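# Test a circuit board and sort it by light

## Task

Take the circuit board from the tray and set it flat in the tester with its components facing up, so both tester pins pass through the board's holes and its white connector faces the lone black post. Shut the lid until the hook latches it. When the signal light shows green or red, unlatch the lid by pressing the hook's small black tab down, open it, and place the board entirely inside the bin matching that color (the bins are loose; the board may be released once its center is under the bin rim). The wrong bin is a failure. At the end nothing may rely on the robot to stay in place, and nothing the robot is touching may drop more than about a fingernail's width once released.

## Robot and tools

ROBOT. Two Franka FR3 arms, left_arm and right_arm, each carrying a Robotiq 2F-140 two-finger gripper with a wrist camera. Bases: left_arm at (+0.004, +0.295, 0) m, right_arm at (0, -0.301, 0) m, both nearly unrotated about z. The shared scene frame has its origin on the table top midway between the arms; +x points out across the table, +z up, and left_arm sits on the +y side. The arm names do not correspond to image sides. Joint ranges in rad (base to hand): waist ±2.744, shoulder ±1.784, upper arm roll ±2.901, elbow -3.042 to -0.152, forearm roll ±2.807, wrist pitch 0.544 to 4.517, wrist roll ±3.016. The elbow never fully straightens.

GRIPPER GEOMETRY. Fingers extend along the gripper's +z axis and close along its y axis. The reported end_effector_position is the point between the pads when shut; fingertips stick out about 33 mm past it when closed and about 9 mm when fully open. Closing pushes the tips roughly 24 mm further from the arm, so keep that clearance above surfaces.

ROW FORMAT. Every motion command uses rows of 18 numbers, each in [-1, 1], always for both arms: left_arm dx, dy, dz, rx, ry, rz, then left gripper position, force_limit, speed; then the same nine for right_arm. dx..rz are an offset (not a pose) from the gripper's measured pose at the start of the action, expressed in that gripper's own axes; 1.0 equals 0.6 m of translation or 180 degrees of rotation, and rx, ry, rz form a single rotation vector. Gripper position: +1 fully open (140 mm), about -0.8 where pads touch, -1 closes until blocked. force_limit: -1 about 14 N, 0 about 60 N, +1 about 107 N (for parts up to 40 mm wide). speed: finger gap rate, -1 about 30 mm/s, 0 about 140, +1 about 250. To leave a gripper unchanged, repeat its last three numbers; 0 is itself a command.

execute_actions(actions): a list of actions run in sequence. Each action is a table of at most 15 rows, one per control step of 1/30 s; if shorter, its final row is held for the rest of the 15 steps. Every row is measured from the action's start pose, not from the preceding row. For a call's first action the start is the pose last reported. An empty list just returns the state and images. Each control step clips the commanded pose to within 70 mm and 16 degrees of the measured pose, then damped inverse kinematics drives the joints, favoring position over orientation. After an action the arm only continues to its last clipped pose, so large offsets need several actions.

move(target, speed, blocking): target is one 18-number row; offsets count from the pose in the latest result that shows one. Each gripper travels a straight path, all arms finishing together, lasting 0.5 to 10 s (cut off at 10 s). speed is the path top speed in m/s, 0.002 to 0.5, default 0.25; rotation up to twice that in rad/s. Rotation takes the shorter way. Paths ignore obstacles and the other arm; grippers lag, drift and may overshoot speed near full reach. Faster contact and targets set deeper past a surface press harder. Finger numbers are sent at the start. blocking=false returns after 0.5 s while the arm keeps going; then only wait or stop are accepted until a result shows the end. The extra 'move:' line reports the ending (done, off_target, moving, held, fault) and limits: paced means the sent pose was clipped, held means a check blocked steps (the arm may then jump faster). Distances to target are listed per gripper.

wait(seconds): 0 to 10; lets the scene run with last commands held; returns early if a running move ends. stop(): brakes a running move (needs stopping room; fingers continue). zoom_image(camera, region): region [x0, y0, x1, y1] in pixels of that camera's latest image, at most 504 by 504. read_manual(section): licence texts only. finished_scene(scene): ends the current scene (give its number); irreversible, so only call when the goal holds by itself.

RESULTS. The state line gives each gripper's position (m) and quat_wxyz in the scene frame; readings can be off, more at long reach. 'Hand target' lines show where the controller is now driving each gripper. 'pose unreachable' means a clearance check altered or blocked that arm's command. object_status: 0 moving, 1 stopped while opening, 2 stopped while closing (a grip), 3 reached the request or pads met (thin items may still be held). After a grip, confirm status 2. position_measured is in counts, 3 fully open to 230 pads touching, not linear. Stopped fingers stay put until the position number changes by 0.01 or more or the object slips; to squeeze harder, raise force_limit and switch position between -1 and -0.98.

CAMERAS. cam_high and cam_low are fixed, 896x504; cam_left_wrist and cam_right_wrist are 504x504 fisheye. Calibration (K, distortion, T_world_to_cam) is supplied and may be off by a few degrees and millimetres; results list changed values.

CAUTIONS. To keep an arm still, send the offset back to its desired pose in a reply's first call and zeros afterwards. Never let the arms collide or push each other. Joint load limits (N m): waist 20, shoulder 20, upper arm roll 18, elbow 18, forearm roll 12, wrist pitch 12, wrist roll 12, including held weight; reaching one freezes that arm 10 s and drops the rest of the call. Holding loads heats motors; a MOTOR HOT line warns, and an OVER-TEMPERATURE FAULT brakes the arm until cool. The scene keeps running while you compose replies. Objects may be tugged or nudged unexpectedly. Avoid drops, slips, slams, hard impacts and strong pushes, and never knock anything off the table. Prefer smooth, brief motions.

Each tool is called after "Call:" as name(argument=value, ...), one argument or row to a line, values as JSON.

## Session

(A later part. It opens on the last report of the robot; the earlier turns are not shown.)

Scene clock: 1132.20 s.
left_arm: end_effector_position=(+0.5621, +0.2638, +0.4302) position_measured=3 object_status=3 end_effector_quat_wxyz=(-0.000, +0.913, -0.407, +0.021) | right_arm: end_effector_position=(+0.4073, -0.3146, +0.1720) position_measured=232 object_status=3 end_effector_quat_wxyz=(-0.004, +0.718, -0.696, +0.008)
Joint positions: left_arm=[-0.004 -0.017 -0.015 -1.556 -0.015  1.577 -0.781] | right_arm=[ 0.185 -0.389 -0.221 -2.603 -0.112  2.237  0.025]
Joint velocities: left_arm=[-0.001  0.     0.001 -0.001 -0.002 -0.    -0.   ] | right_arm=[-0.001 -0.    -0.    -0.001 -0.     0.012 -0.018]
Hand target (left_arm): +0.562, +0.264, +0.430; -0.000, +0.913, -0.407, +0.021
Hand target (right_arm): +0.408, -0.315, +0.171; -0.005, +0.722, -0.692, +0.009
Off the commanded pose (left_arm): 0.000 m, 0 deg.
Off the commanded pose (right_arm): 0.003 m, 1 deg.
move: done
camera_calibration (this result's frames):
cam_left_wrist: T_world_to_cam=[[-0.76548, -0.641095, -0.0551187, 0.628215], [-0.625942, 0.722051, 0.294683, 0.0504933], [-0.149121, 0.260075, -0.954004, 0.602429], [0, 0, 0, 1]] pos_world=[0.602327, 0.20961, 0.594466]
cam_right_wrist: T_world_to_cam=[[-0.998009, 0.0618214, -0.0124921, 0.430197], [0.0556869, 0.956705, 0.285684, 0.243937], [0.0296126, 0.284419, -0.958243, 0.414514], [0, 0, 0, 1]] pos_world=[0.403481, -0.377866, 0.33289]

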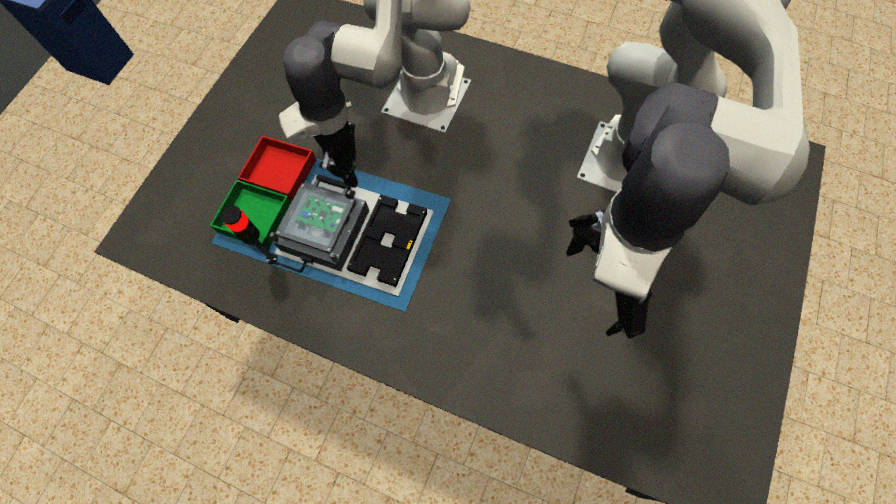

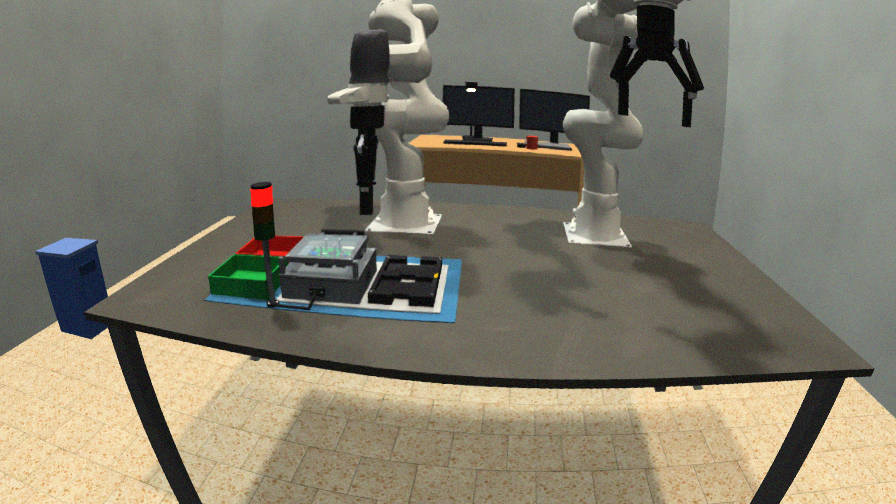

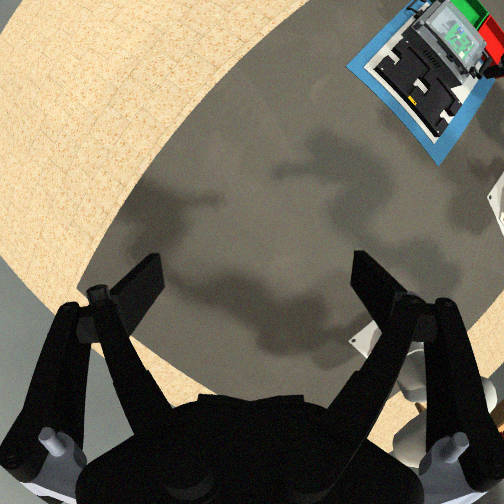

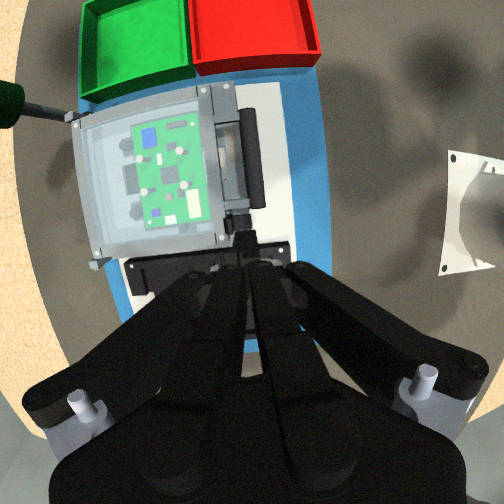

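Call:
move(
  target=[0,0,0,0,0,0,1,0,0, 0.012,0.005,0.04,0,0,0.004,-1,-0.5,0],
  speed=0.03,
)

Call:
zoom_image(
  camera="cam_high",
  region=[310, 140, 410, 230],
)

Call:
zoom_image(
  camera="cam_low",
  region=[310, 170, 410, 270],
)

Call:
zoom_image(
  camera="cam_right_wrist",
  region=[170, 130, 330, 290],
)

Scene clock: 1159.03 s.
left_arm: end_effector_position=(+0.5621, +0.2638, +0.4302) position_measured=3 object_status=3 end_effector_quat_wxyz=(-0.000, +0.913, -0.407, +0.021) | right_arm: end_effector_position=(+0.4033, -0.3202, +0.1487) position_measured=232 object_status=3 end_effector_quat_wxyz=(-0.003, +0.714, -0.700, +0.006)
Joint positions: left_arm=[-0.004 -0.017 -0.015 -1.556 -0.015  1.577 -0.781] | right_arm=[ 0.175 -0.358 -0.231 -2.641 -0.113  2.301  0.02 ]
Joint velocities: left_arm=[-0.    -0.001 -0.001  0.    -0.001  0.    -0.   ] | right_arm=[-0.001  0.     0.002 -0.    -0.     0.021  0.   ]
Hand target (left_arm): +0.562, +0.264, +0.430; -0.000, +0.913, -0.407, +0.021
Hand target (right_arm): +0.405, -0.322, +0.148; -0.004, +0.714, -0.700, +0.008
Off the commanded pose (left_arm): 0.000 m, 0 deg.
Off the commanded pose (right_arm): 0.003 m, 0 deg.
move: done
camera_calibration (this result's frames):
cam_left_wrist: T_world_to_cam=[[-0.76548, -0.641095, -0.0551187, 0.628215], [-0.625943, 0.722051, 0.294683, 0.0504934], [-0.149121, 0.260075, -0.954004, 0.602429], [0, 0, 0, 1]] pos_world=[0.602327, 0.20961, 0.594466]
cam_right_wrist: T_world_to_cam=[[-0.99735, 0.0723195, -0.00797375, 0.42866], [0.0670094, 0.955714, 0.286566, 0.251089], [0.0283449, 0.285272, -0.958027, 0.394627], [0, 0, 0, 1]] pos_world=[0.399513, -0.383546, 0.309528]

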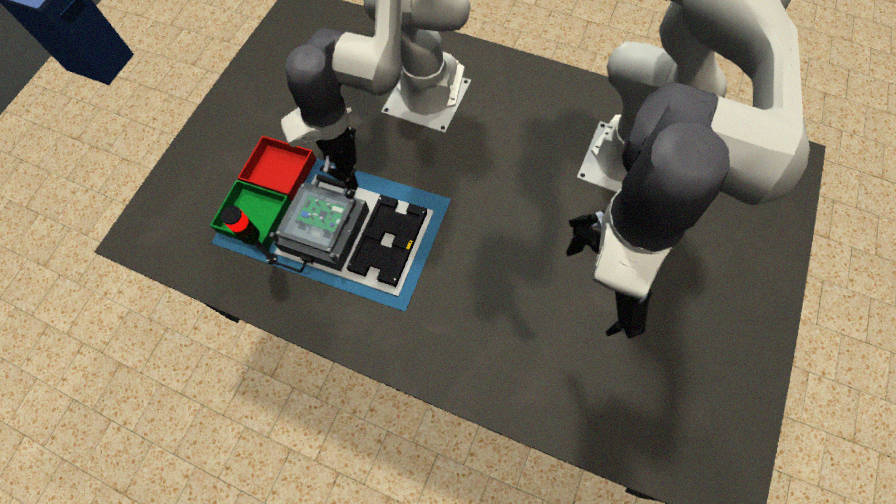

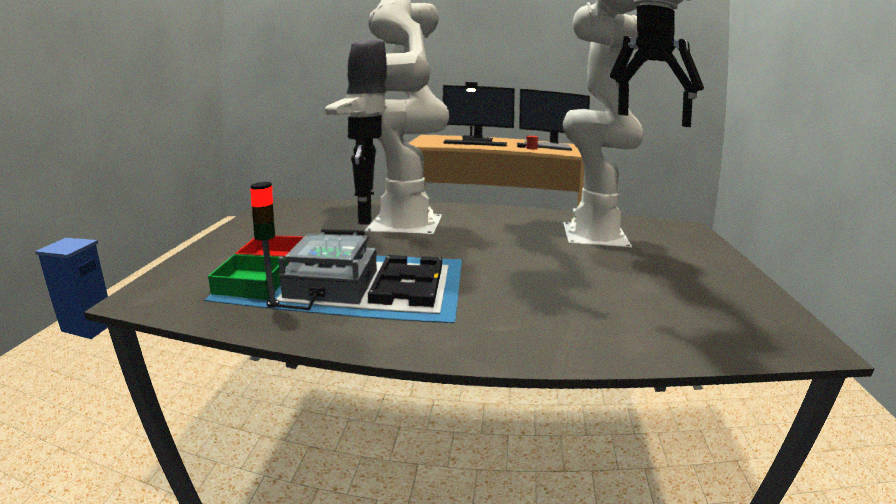

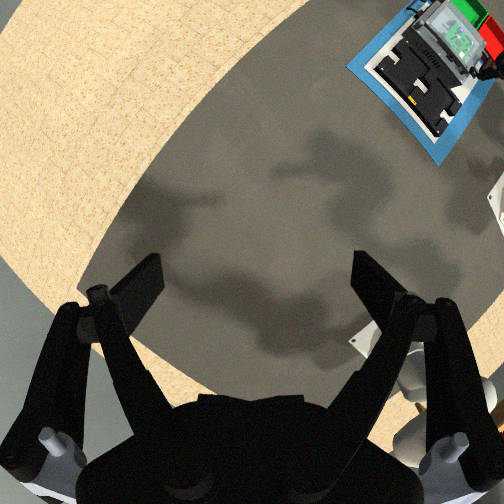

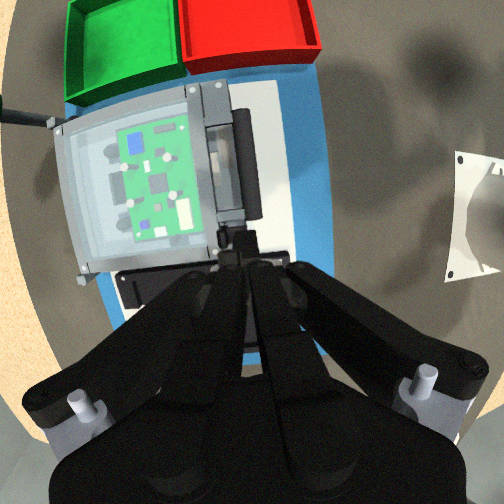

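Region (310, 140, 410, 230) of cam_high's 896x504 image, scaled by 5.040, with more detail than that image has; it fills the top 454 rows of this view, and the rest is white.

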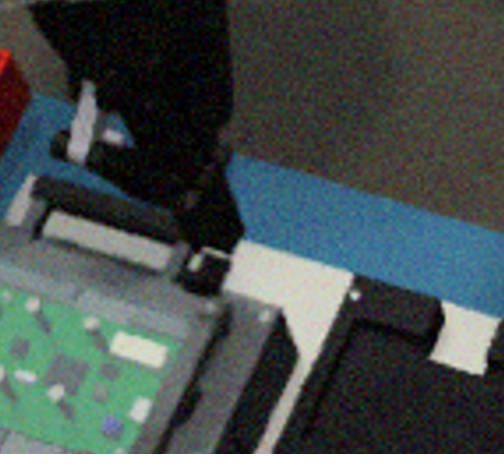

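Region (310, 170, 410, 270) of cam_low's 896x504 image, scaled by 5.040, with more detail than that image has.

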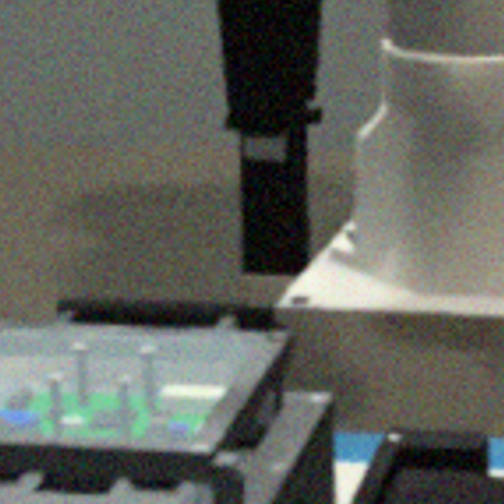

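Region (170, 130, 330, 290) of cam_right_wrist's 504x504 image, scaled by 3.150, with more detail than that image has.

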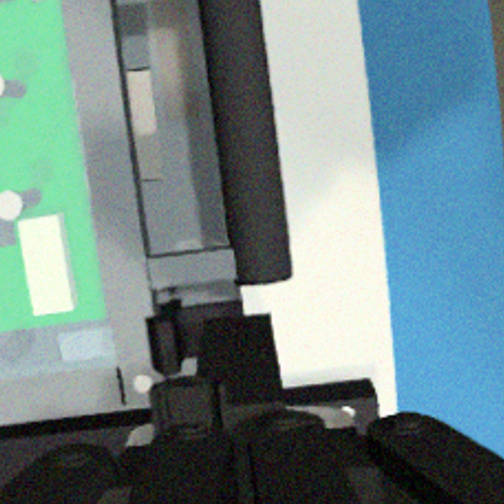

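Call:
move(
  target=[0,0,0,0,0,0,1,0,0, 0.002,-0.002,0.02,0,0,0,-1,-0.5,0],
  speed=0.015,
)

Call:
zoom_image(
  camera="cam_high",
  region=[310, 140, 410, 230],
)

Call:
zoom_image(
  camera="cam_low",
  region=[310, 170, 410, 270],
)

Scene clock: 1168.50 s.
left_arm: end_effector_position=(+0.5621, +0.2638, +0.4302) position_measured=3 object_status=3 end_effector_quat_wxyz=(-0.000, +0.913, -0.407, +0.021) | right_arm: end_effector_position=(+0.4037, -0.3214, +0.1375) position_measured=232 object_status=3 end_effector_quat_wxyz=(-0.001, +0.714, -0.700, +0.005)
Joint positions: left_arm=[-0.004 -0.017 -0.015 -1.556 -0.015  1.577 -0.781] | right_arm=[ 0.175 -0.333 -0.235 -2.651 -0.113  2.333  0.019]
Joint velocities: left_arm=[ 0.001  0.001  0.002 -0.    -0.     0.001 -0.   ] | right_arm=[ 0.001  0.001 -0.002  0.     0.001  0.013 -0.003]
Hand target (left_arm): +0.562, +0.264, +0.430; -0.000, +0.913, -0.407, +0.021
Hand target (right_arm): +0.405, -0.321, +0.137; -0.003, +0.714, -0.700, +0.006
Off the commanded pose (left_arm): 0.000 m, 0 deg.
Off the commanded pose (right_arm): 0.001 m, 0 deg.
move: done
camera_calibration (this result's frames):
cam_left_wrist: T_world_to_cam=[[-0.765479, -0.641095, -0.0551189, 0.628215], [-0.625943, 0.722051, 0.294683, 0.0504934], [-0.149121, 0.260075, -0.954004, 0.602428], [0, 0, 0, 1]] pos_world=[0.602327, 0.209611, 0.594466]
cam_right_wrist: T_world_to_cam=[[-0.997213, 0.0744256, -0.00513493, 0.429273], [0.0698927, 0.956109, 0.284552, 0.254663], [0.0260875, 0.2834, -0.958647, 0.384647], [0, 0, 0, 1]] pos_world=[0.400243, -0.384444, 0.29848]

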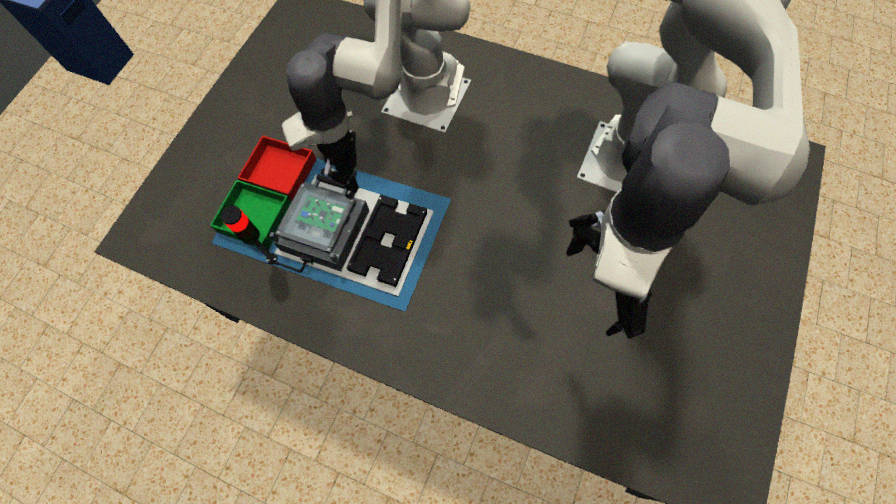

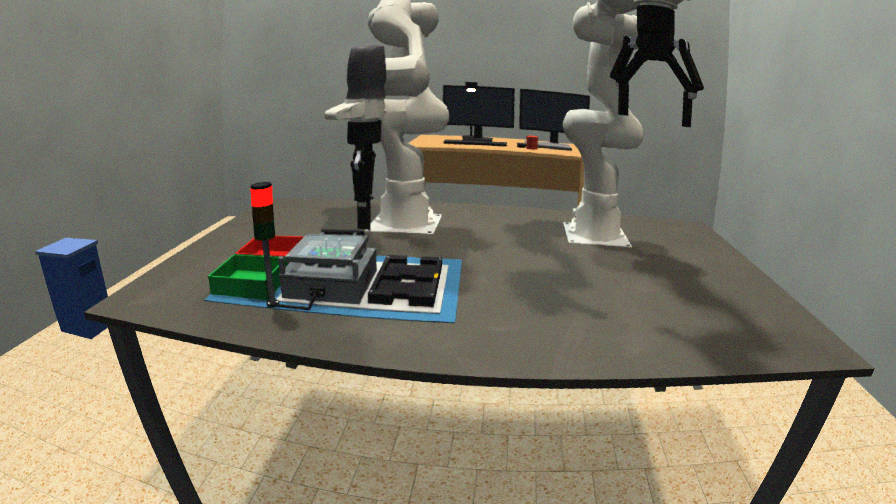

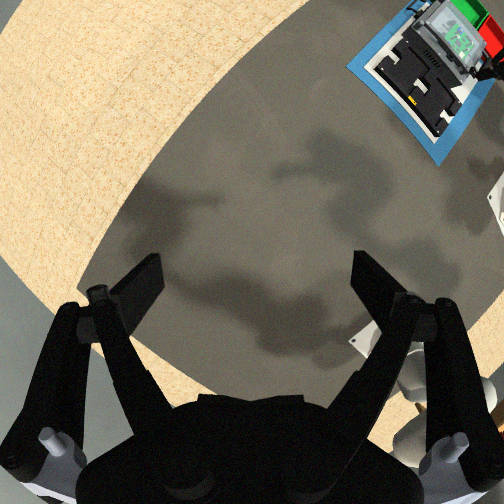

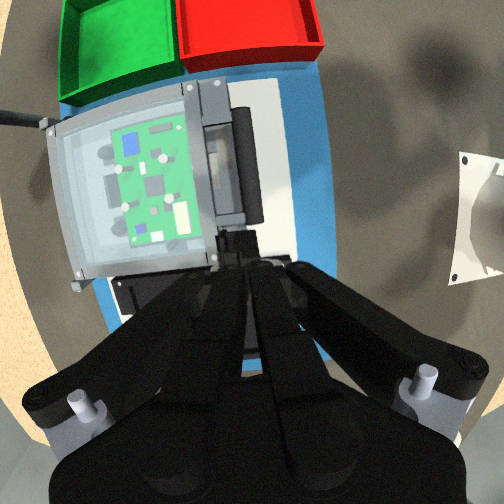

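Region (310, 140, 410, 230) of cam_high's 896x504 image, scaled by 5.040, with more detail than that image has; it fills the top 454 rows of this view, and the rest is white.

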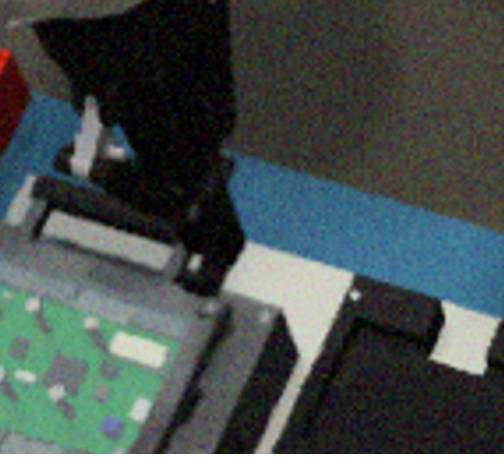

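Region (310, 170, 410, 270) of cam_low's 896x504 image, scaled by 5.040, with more detail than that image has.

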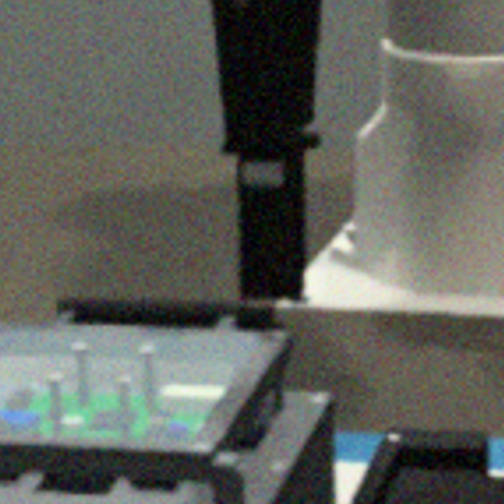

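Tip just above the hook. Continue down gently.

Call:
move(
  target=[0,0,0,0,0,0,1,0,0, 0.0,-0.002,0.016,0,0,0,-1,-0.5,0],
  speed=0.01,
)

Call:
zoom_image(
  camera="cam_high",
  region=[310, 140, 410, 230],
)

Call:
zoom_image(
  camera="cam_low",
  region=[310, 170, 410, 270],
)

Scene clock: 1174.80 s.
left_arm: end_effector_position=(+0.5621, +0.2638, +0.4302) position_measured=3 object_status=3 end_effector_quat_wxyz=(-0.000, +0.913, -0.407, +0.021) | right_arm: end_effector_position=(+0.4043, -0.3214, +0.1288) position_measured=232 object_status=3 end_effector_quat_wxyz=(+0.000, +0.714, -0.700, +0.005)
Joint positions: left_arm=[-0.004 -0.017 -0.015 -1.556 -0.015  1.577 -0.781] | right_arm=[ 0.175 -0.311 -0.235 -2.656 -0.112  2.357  0.019]
Joint velocities: left_arm=[ 0.001  0.     0.002 -0.     0.001 -0.001  0.001] | right_arm=[ 0.001  0.     0.001 -0.002  0.001  0.008  0.001]
Hand target (left_arm): +0.562, +0.264, +0.430; -0.000, +0.913, -0.407, +0.021
Hand target (right_arm): +0.405, -0.321, +0.128; -0.001, +0.714, -0.700, +0.005
Off the commanded pose (left_arm): 0.000 m, 0 deg.
Off the commanded pose (right_arm): 0.001 m, 0 deg.
move: done
camera_calibration (this result's frames):
cam_left_wrist: T_world_to_cam=[[-0.765479, -0.641095, -0.0551187, 0.628215], [-0.625943, 0.722051, 0.294683, 0.0504934], [-0.149121, 0.260075, -0.954004, 0.602429], [0, 0, 0, 1]] pos_world=[0.602327, 0.20961, 0.594466]
cam_right_wrist: T_world_to_cam=[[-0.997226, 0.0743803, -0.00294124, 0.429521], [0.0705214, 0.956661, 0.282537, 0.257356], [0.023829, 0.281546, -0.959252, 0.376667], [0, 0, 0, 1]] pos_world=[0.401205, -0.384199, 0.28987]

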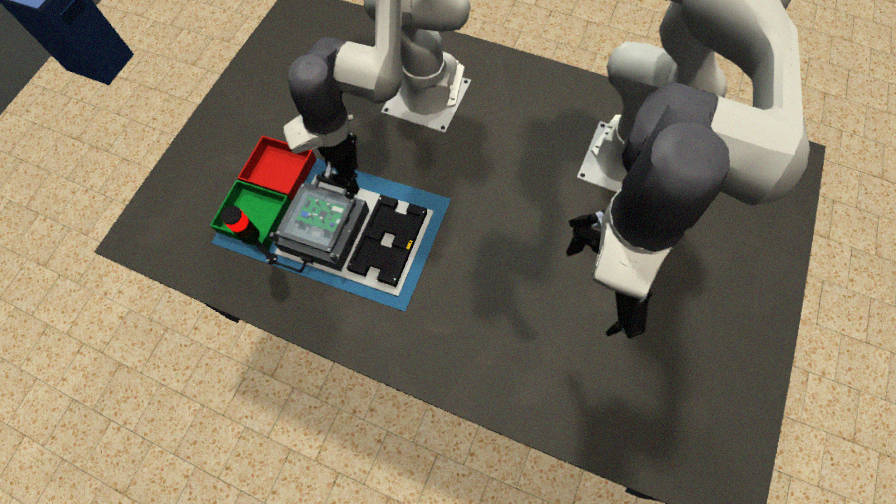

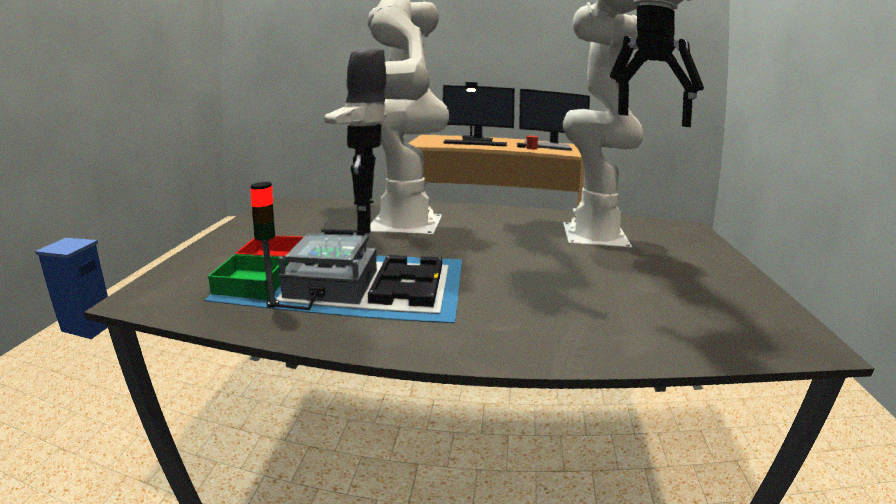

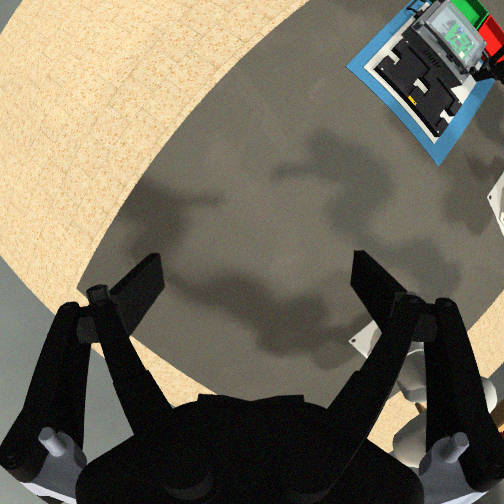

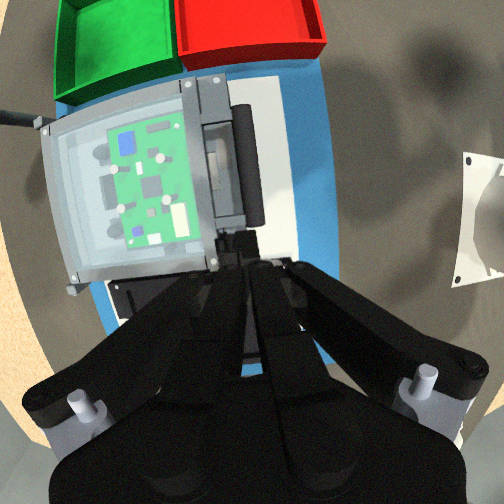

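Region (310, 140, 410, 230) of cam_high's 896x504 image, scaled by 5.040, with more detail than that image has; it fills the top 454 rows of this view, and the rest is white.

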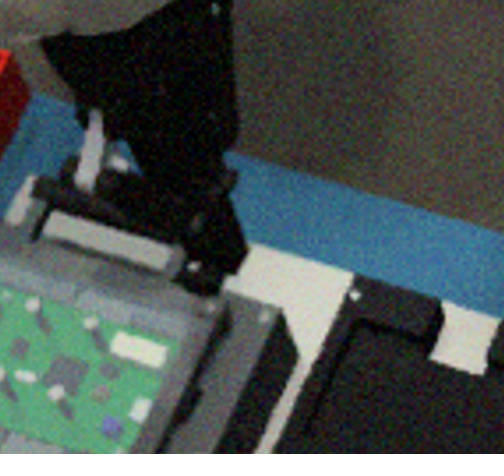

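Region (310, 170, 410, 270) of cam_low's 896x504 image, scaled by 5.040, with more detail than that image has.

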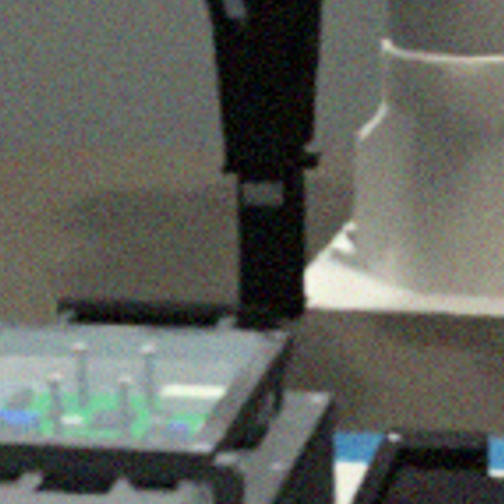

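Call:
move(
  target=[0,0,0,0,0,0,1,0,0, 0.0,-0.001,0.014,0,0,0,-1,-0.5,0],
  speed=0.01,
)

Call:
zoom_image(
  camera="cam_high",
  region=[310, 140, 410, 230],
)

Call:
zoom_image(
  camera="cam_right_wrist",
  region=[170, 130, 330, 290],
)

Scene clock: 1180.77 s.
left_arm: end_effector_position=(+0.5621, +0.2638, +0.4302) position_measured=3 object_status=3 end_effector_quat_wxyz=(-0.000, +0.913, -0.407, +0.021) | right_arm: end_effector_position=(+0.4040, -0.3215, +0.1230) position_measured=232 object_status=3 end_effector_quat_wxyz=(+0.002, +0.714, -0.700, +0.005)
Joint positions: left_arm=[-0.004 -0.017 -0.015 -1.556 -0.015  1.577 -0.781] | right_arm=[ 0.175 -0.298 -0.235 -2.66  -0.111  2.372  0.019]
Joint velocities: left_arm=[-0.001 -0.     0.002  0.    -0.001  0.    -0.001] | right_arm=[-0.001 -0.001 -0.002  0.     0.001  0.     0.   ]
Hand target (left_arm): +0.562, +0.264, +0.430; -0.000, +0.913, -0.407, +0.021
Hand target (right_arm): +0.405, -0.321, +0.121; +0.000, +0.714, -0.700, +0.005
Off the commanded pose (left_arm): 0.000 m, 0 deg.
Off the commanded pose (right_arm): 0.003 m, 0 deg.
move: done
camera_calibration (this result's frames):
cam_left_wrist: T_world_to_cam=[[-0.765479, -0.641095, -0.0551188, 0.628215], [-0.625943, 0.722051, 0.294683, 0.0504935], [-0.149121, 0.260075, -0.954004, 0.602429], [0, 0, 0, 1]] pos_world=[0.602327, 0.209611, 0.594466]
cam_right_wrist: T_world_to_cam=[[-0.997237, 0.0742866, -0.000302896, 0.428882], [0.0712102, 0.957084, 0.280925, 0.259135], [0.0211589, 0.280128, -0.95973, 0.371875], [0, 0, 0, 1]] pos_world=[0.401376, -0.384046, 0.284232]

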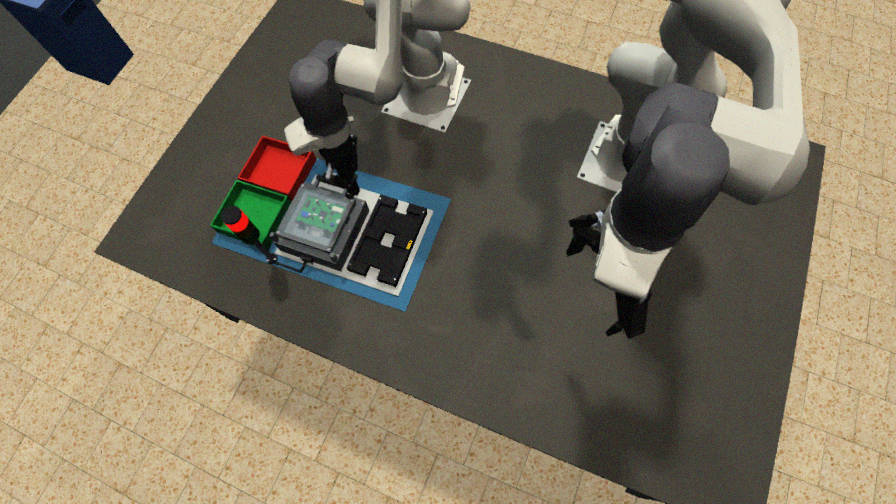

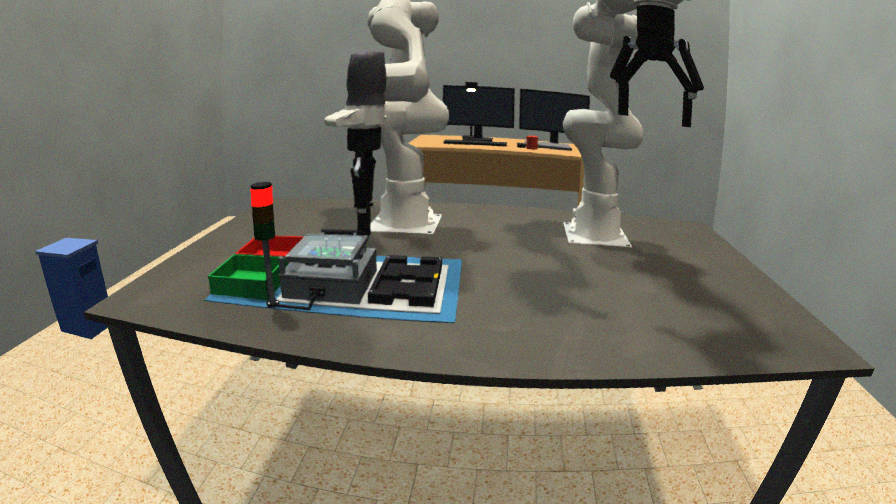

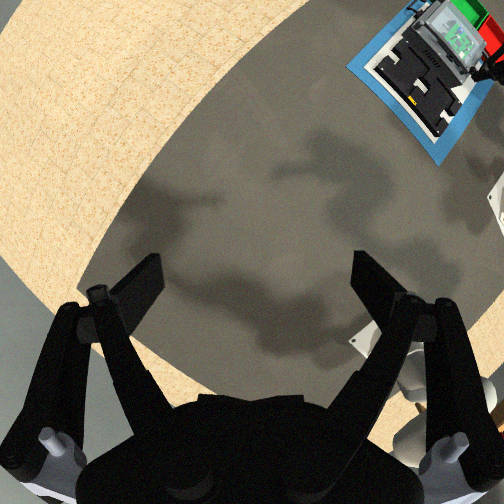

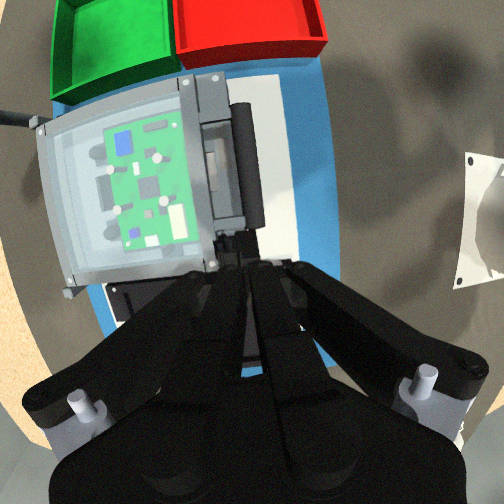

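Region (310, 140, 410, 230) of cam_high's 896x504 image, scaled by 5.040, with more detail than that image has; it fills the top 454 rows of this view, and the rest is white.

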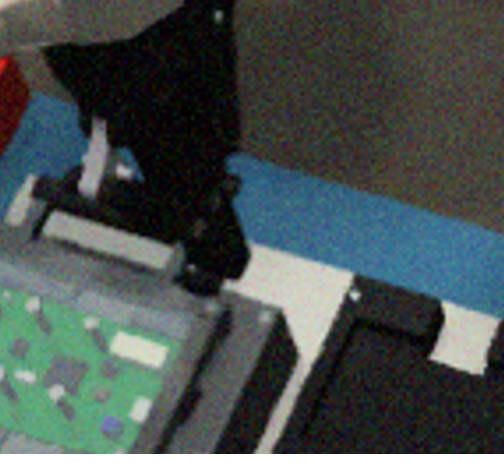

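Region (170, 130, 330, 290) of cam_right_wrist's 504x504 image, scaled by 3.150, with more detail than that image has.

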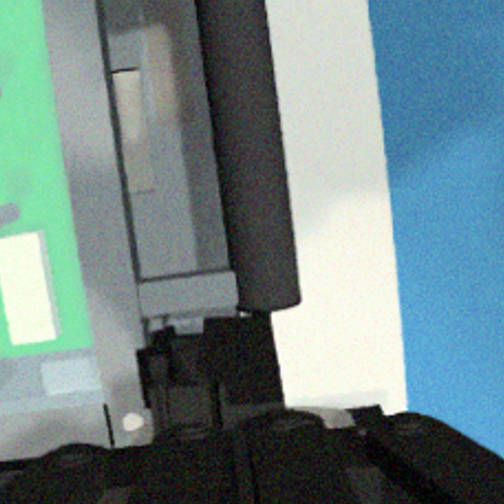

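Call:
execute_actions(
  actions=[
    [[0,0,0,0,0,0,1,0,0, 0,0,0.011,0,0,0,-1,-0.5,0]],
    [[0,0,0,0,0,0,1,0,0, 0,0,0.011,0,0,0,-1,-0.5,0]],
  ],
)

Call:
zoom_image(
  camera="cam_high",
  region=[310, 140, 410, 230],
)

Call:
zoom_image(
  camera="cam_right_wrist",
  region=[170, 130, 330, 290],
)

Scene clock: 1187.63 s.
left_arm: end_effector_position=(+0.5621, +0.2638, +0.4302) position_measured=3 object_status=3 end_effector_quat_wxyz=(-0.000, +0.913, -0.407, +0.021) | right_arm: end_effector_position=(+0.4012, -0.3216, +0.1177) position_measured=232 object_status=3 end_effector_quat_wxyz=(+0.005, +0.714, -0.700, +0.002)
Joint positions: left_arm=[-0.004 -0.017 -0.015 -1.556 -0.015  1.577 -0.781] | right_arm=[ 0.175 -0.288 -0.235 -2.666 -0.111  2.379  0.019]
Joint velocities: left_arm=[ 0.001  0.001  0.001 -0.001 -0.001 -0.    -0.001] | right_arm=[-0.001  0.001  0.001 -0.001  0.001  0.001 -0.   ]
Hand target (left_arm): +0.562, +0.264, +0.430; -0.000, +0.913, -0.407, +0.021
Hand target (right_arm): +0.401, -0.322, +0.112; +0.005, +0.714, -0.700, +0.002
Off the commanded pose (left_arm): 0.000 m, 0 deg.
Off the commanded pose (right_arm): 0.006 m, 0 deg.
camera_calibration (this result's frames):
cam_left_wrist: T_world_to_cam=[[-0.765479, -0.641095, -0.0551187, 0.628215], [-0.625943, 0.722051, 0.294683, 0.0504934], [-0.149121, 0.260075, -0.954004, 0.602429], [0, 0, 0, 1]] pos_world=[0.602327, 0.20961, 0.594466]
cam_right_wrist: T_world_to_cam=[[-0.997215, 0.0741994, 0.00752411, 0.425118], [0.0733429, 0.957373, 0.279388, 0.260298], [0.013527, 0.279162, -0.960149, 0.369656], [0, 0, 0, 1]] pos_world=[0.399843, -0.383939, 0.279002]

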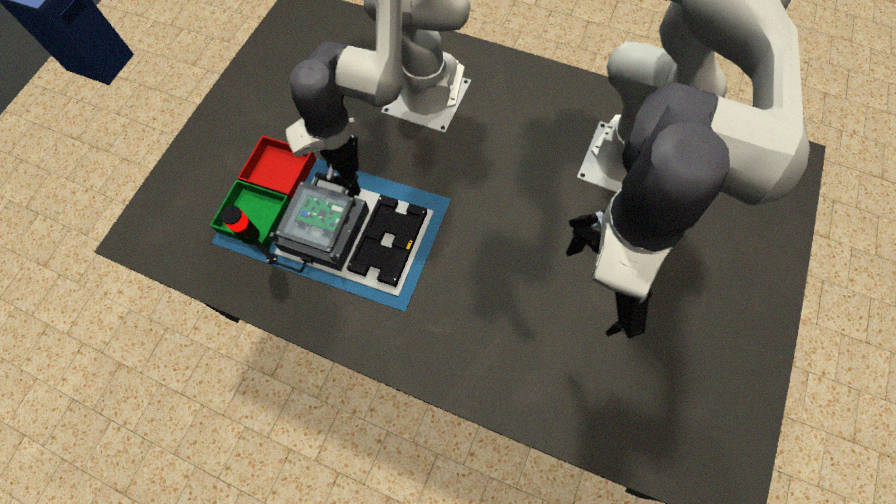

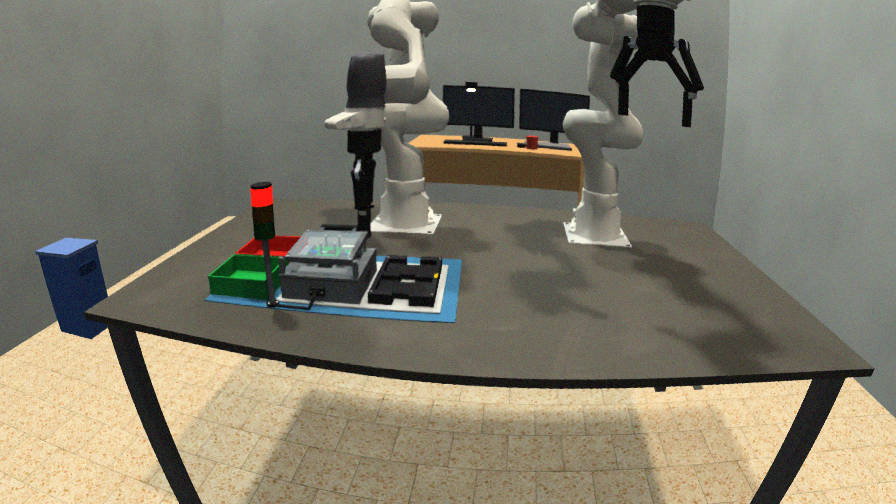

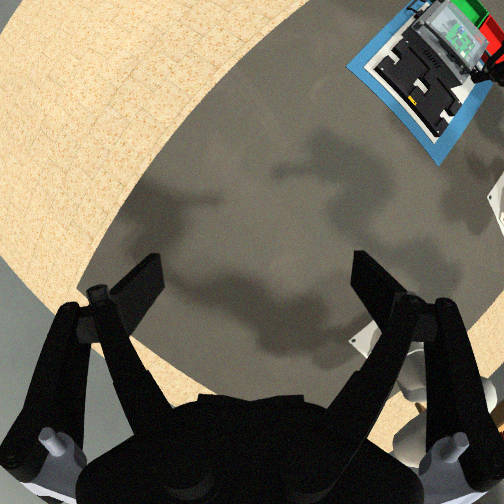

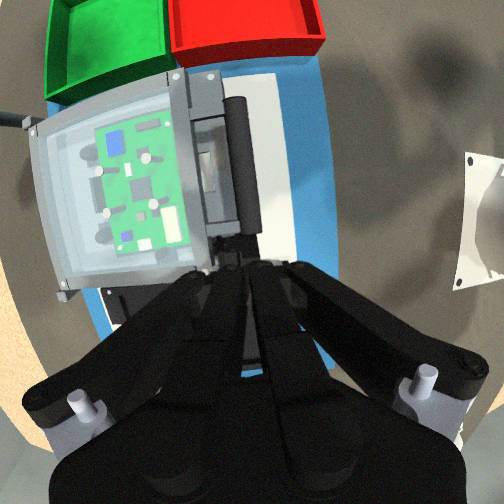

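Region (310, 140, 410, 230) of cam_high's 896x504 image, scaled by 5.040, with more detail than that image has; it fills the top 454 rows of this view, and the rest is white.

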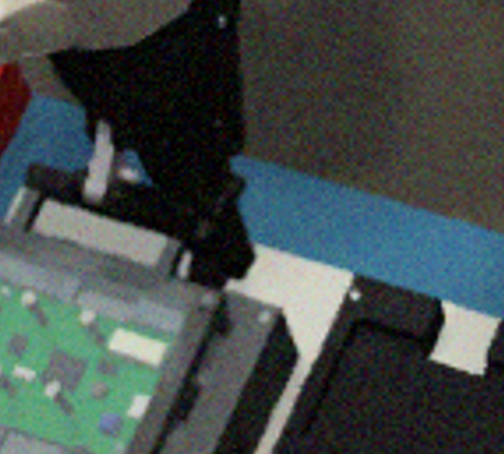

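Region (170, 130, 330, 290) of cam_right_wrist's 504x504 image, scaled by 3.150, with more detail than that image has.

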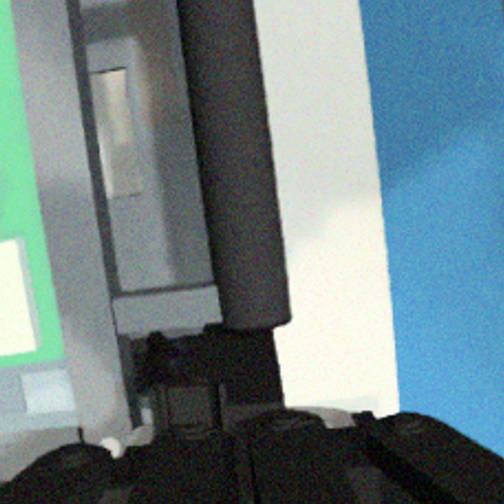

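Call:
move(
  target=[0,0,0,0,0,0,1,0,0, -0.006,0,-0.09,0,0,0,-0.2,-0.5,-0.5],
  speed=0.05,
)

Call:
zoom_image(
  camera="cam_high",
  region=[270, 130, 410, 260],
)

Call:
zoom_image(
  camera="cam_low",
  region=[260, 170, 410, 310],
)

Scene clock: 1195.87 s.
left_arm: end_effector_position=(+0.5621, +0.2638, +0.4302) position_measured=3 object_status=3 end_effector_quat_wxyz=(-0.000, +0.913, -0.407, +0.021) | right_arm: end_effector_position=(+0.4028, -0.3181, +0.1705) position_measured=154 object_status=3 end_effector_quat_wxyz=(+0.003, +0.715, -0.699, +0.003)
Joint positions: left_arm=[-0.004 -0.017 -0.015 -1.556 -0.015  1.577 -0.781] | right_arm=[ 0.175 -0.385 -0.216 -2.6   -0.113  2.22   0.029]
Joint velocities: left_arm=[ 0.001  0.001  0.002 -0.    -0.     0.     0.001] | right_arm=[ 0.    -0.     0.001  0.001 -0.    -0.012  0.003]
Hand target (left_arm): +0.562, +0.264, +0.430; -0.000, +0.913, -0.407, +0.021
Hand target (right_arm): +0.402, -0.318, +0.171; +0.005, +0.713, -0.701, +0.002
Off the commanded pose (left_arm): 0.000 m, 0 deg.
Off the commanded pose (right_arm): 0.002 m, 0 deg.
move: done
camera_calibration (this result's frames):
cam_left_wrist: T_world_to_cam=[[-0.765479, -0.641095, -0.0551187, 0.628215], [-0.625943, 0.722051, 0.294683, 0.0504934], [-0.149121, 0.260075, -0.954004, 0.602429], [0, 0, 0, 1]] pos_world=[0.602327, 0.20961, 0.594466]
cam_right_wrist: T_world_to_cam=[[-0.99743, 0.0715089, 0.00450953, 0.425787], [0.0698985, 0.957271, 0.280618, 0.243267], [0.0157498, 0.280212, -0.959809, 0.418751], [0, 0, 0, 1]] pos_world=[0.401094, -0.380659, 0.331735]

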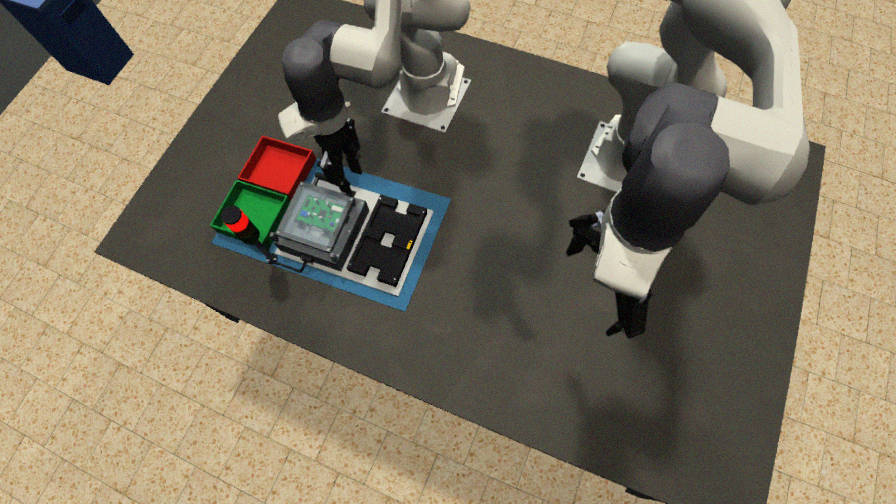

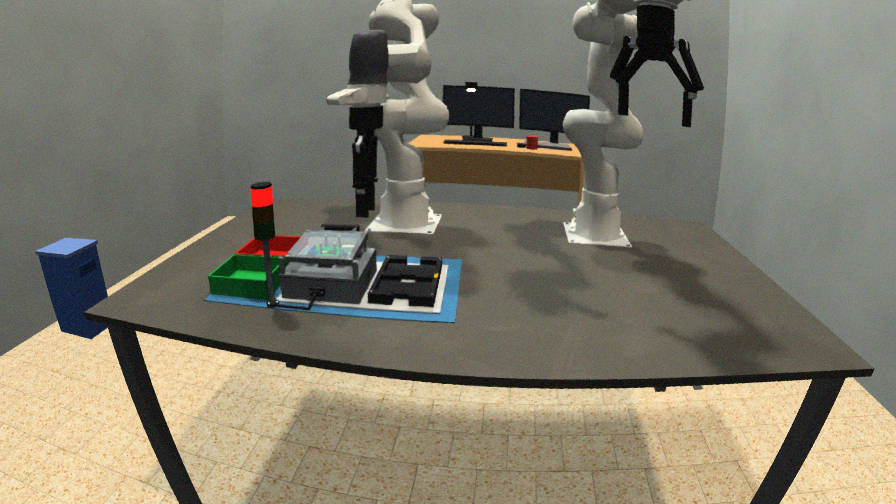

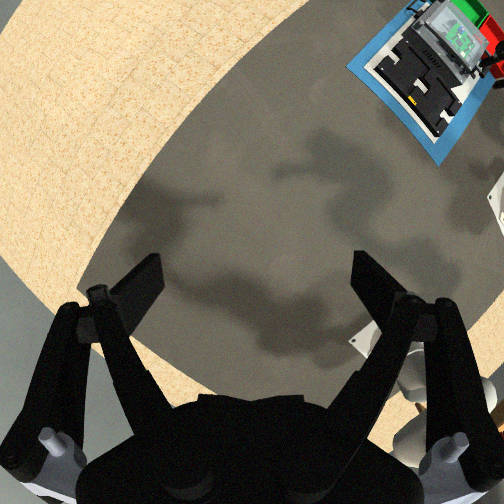

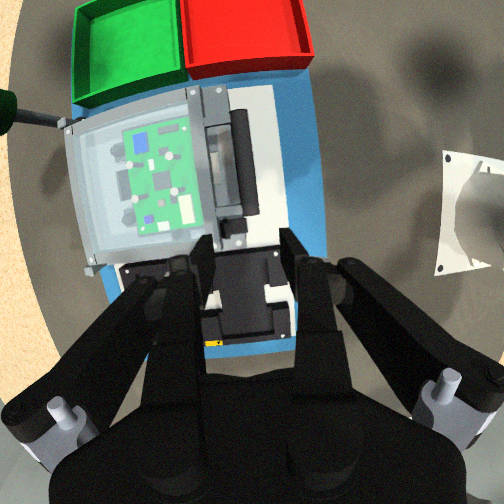

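Region (270, 130, 410, 260) of cam_high's 896x504 image, scaled by 3.600, with more detail than that image has; it fills the top 468 rows of this view, and the rest is white.

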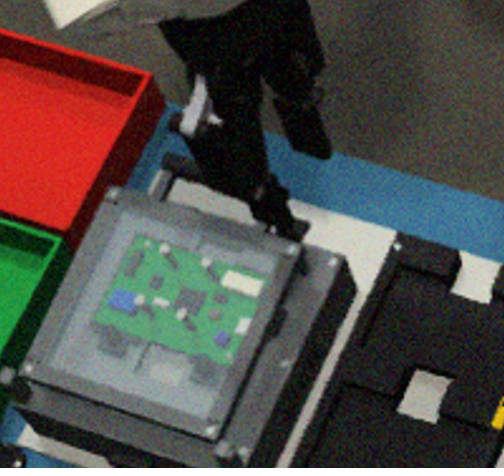

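Region (260, 170, 410, 310) of cam_low's 896x504 image, scaled by 3.360, with more detail than that image has; it fills the top 470 rows of this view, and the rest is white.

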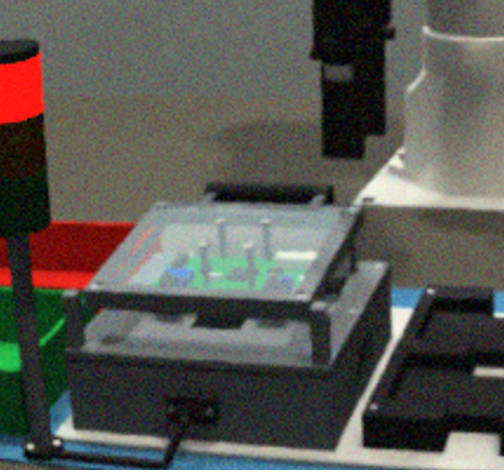

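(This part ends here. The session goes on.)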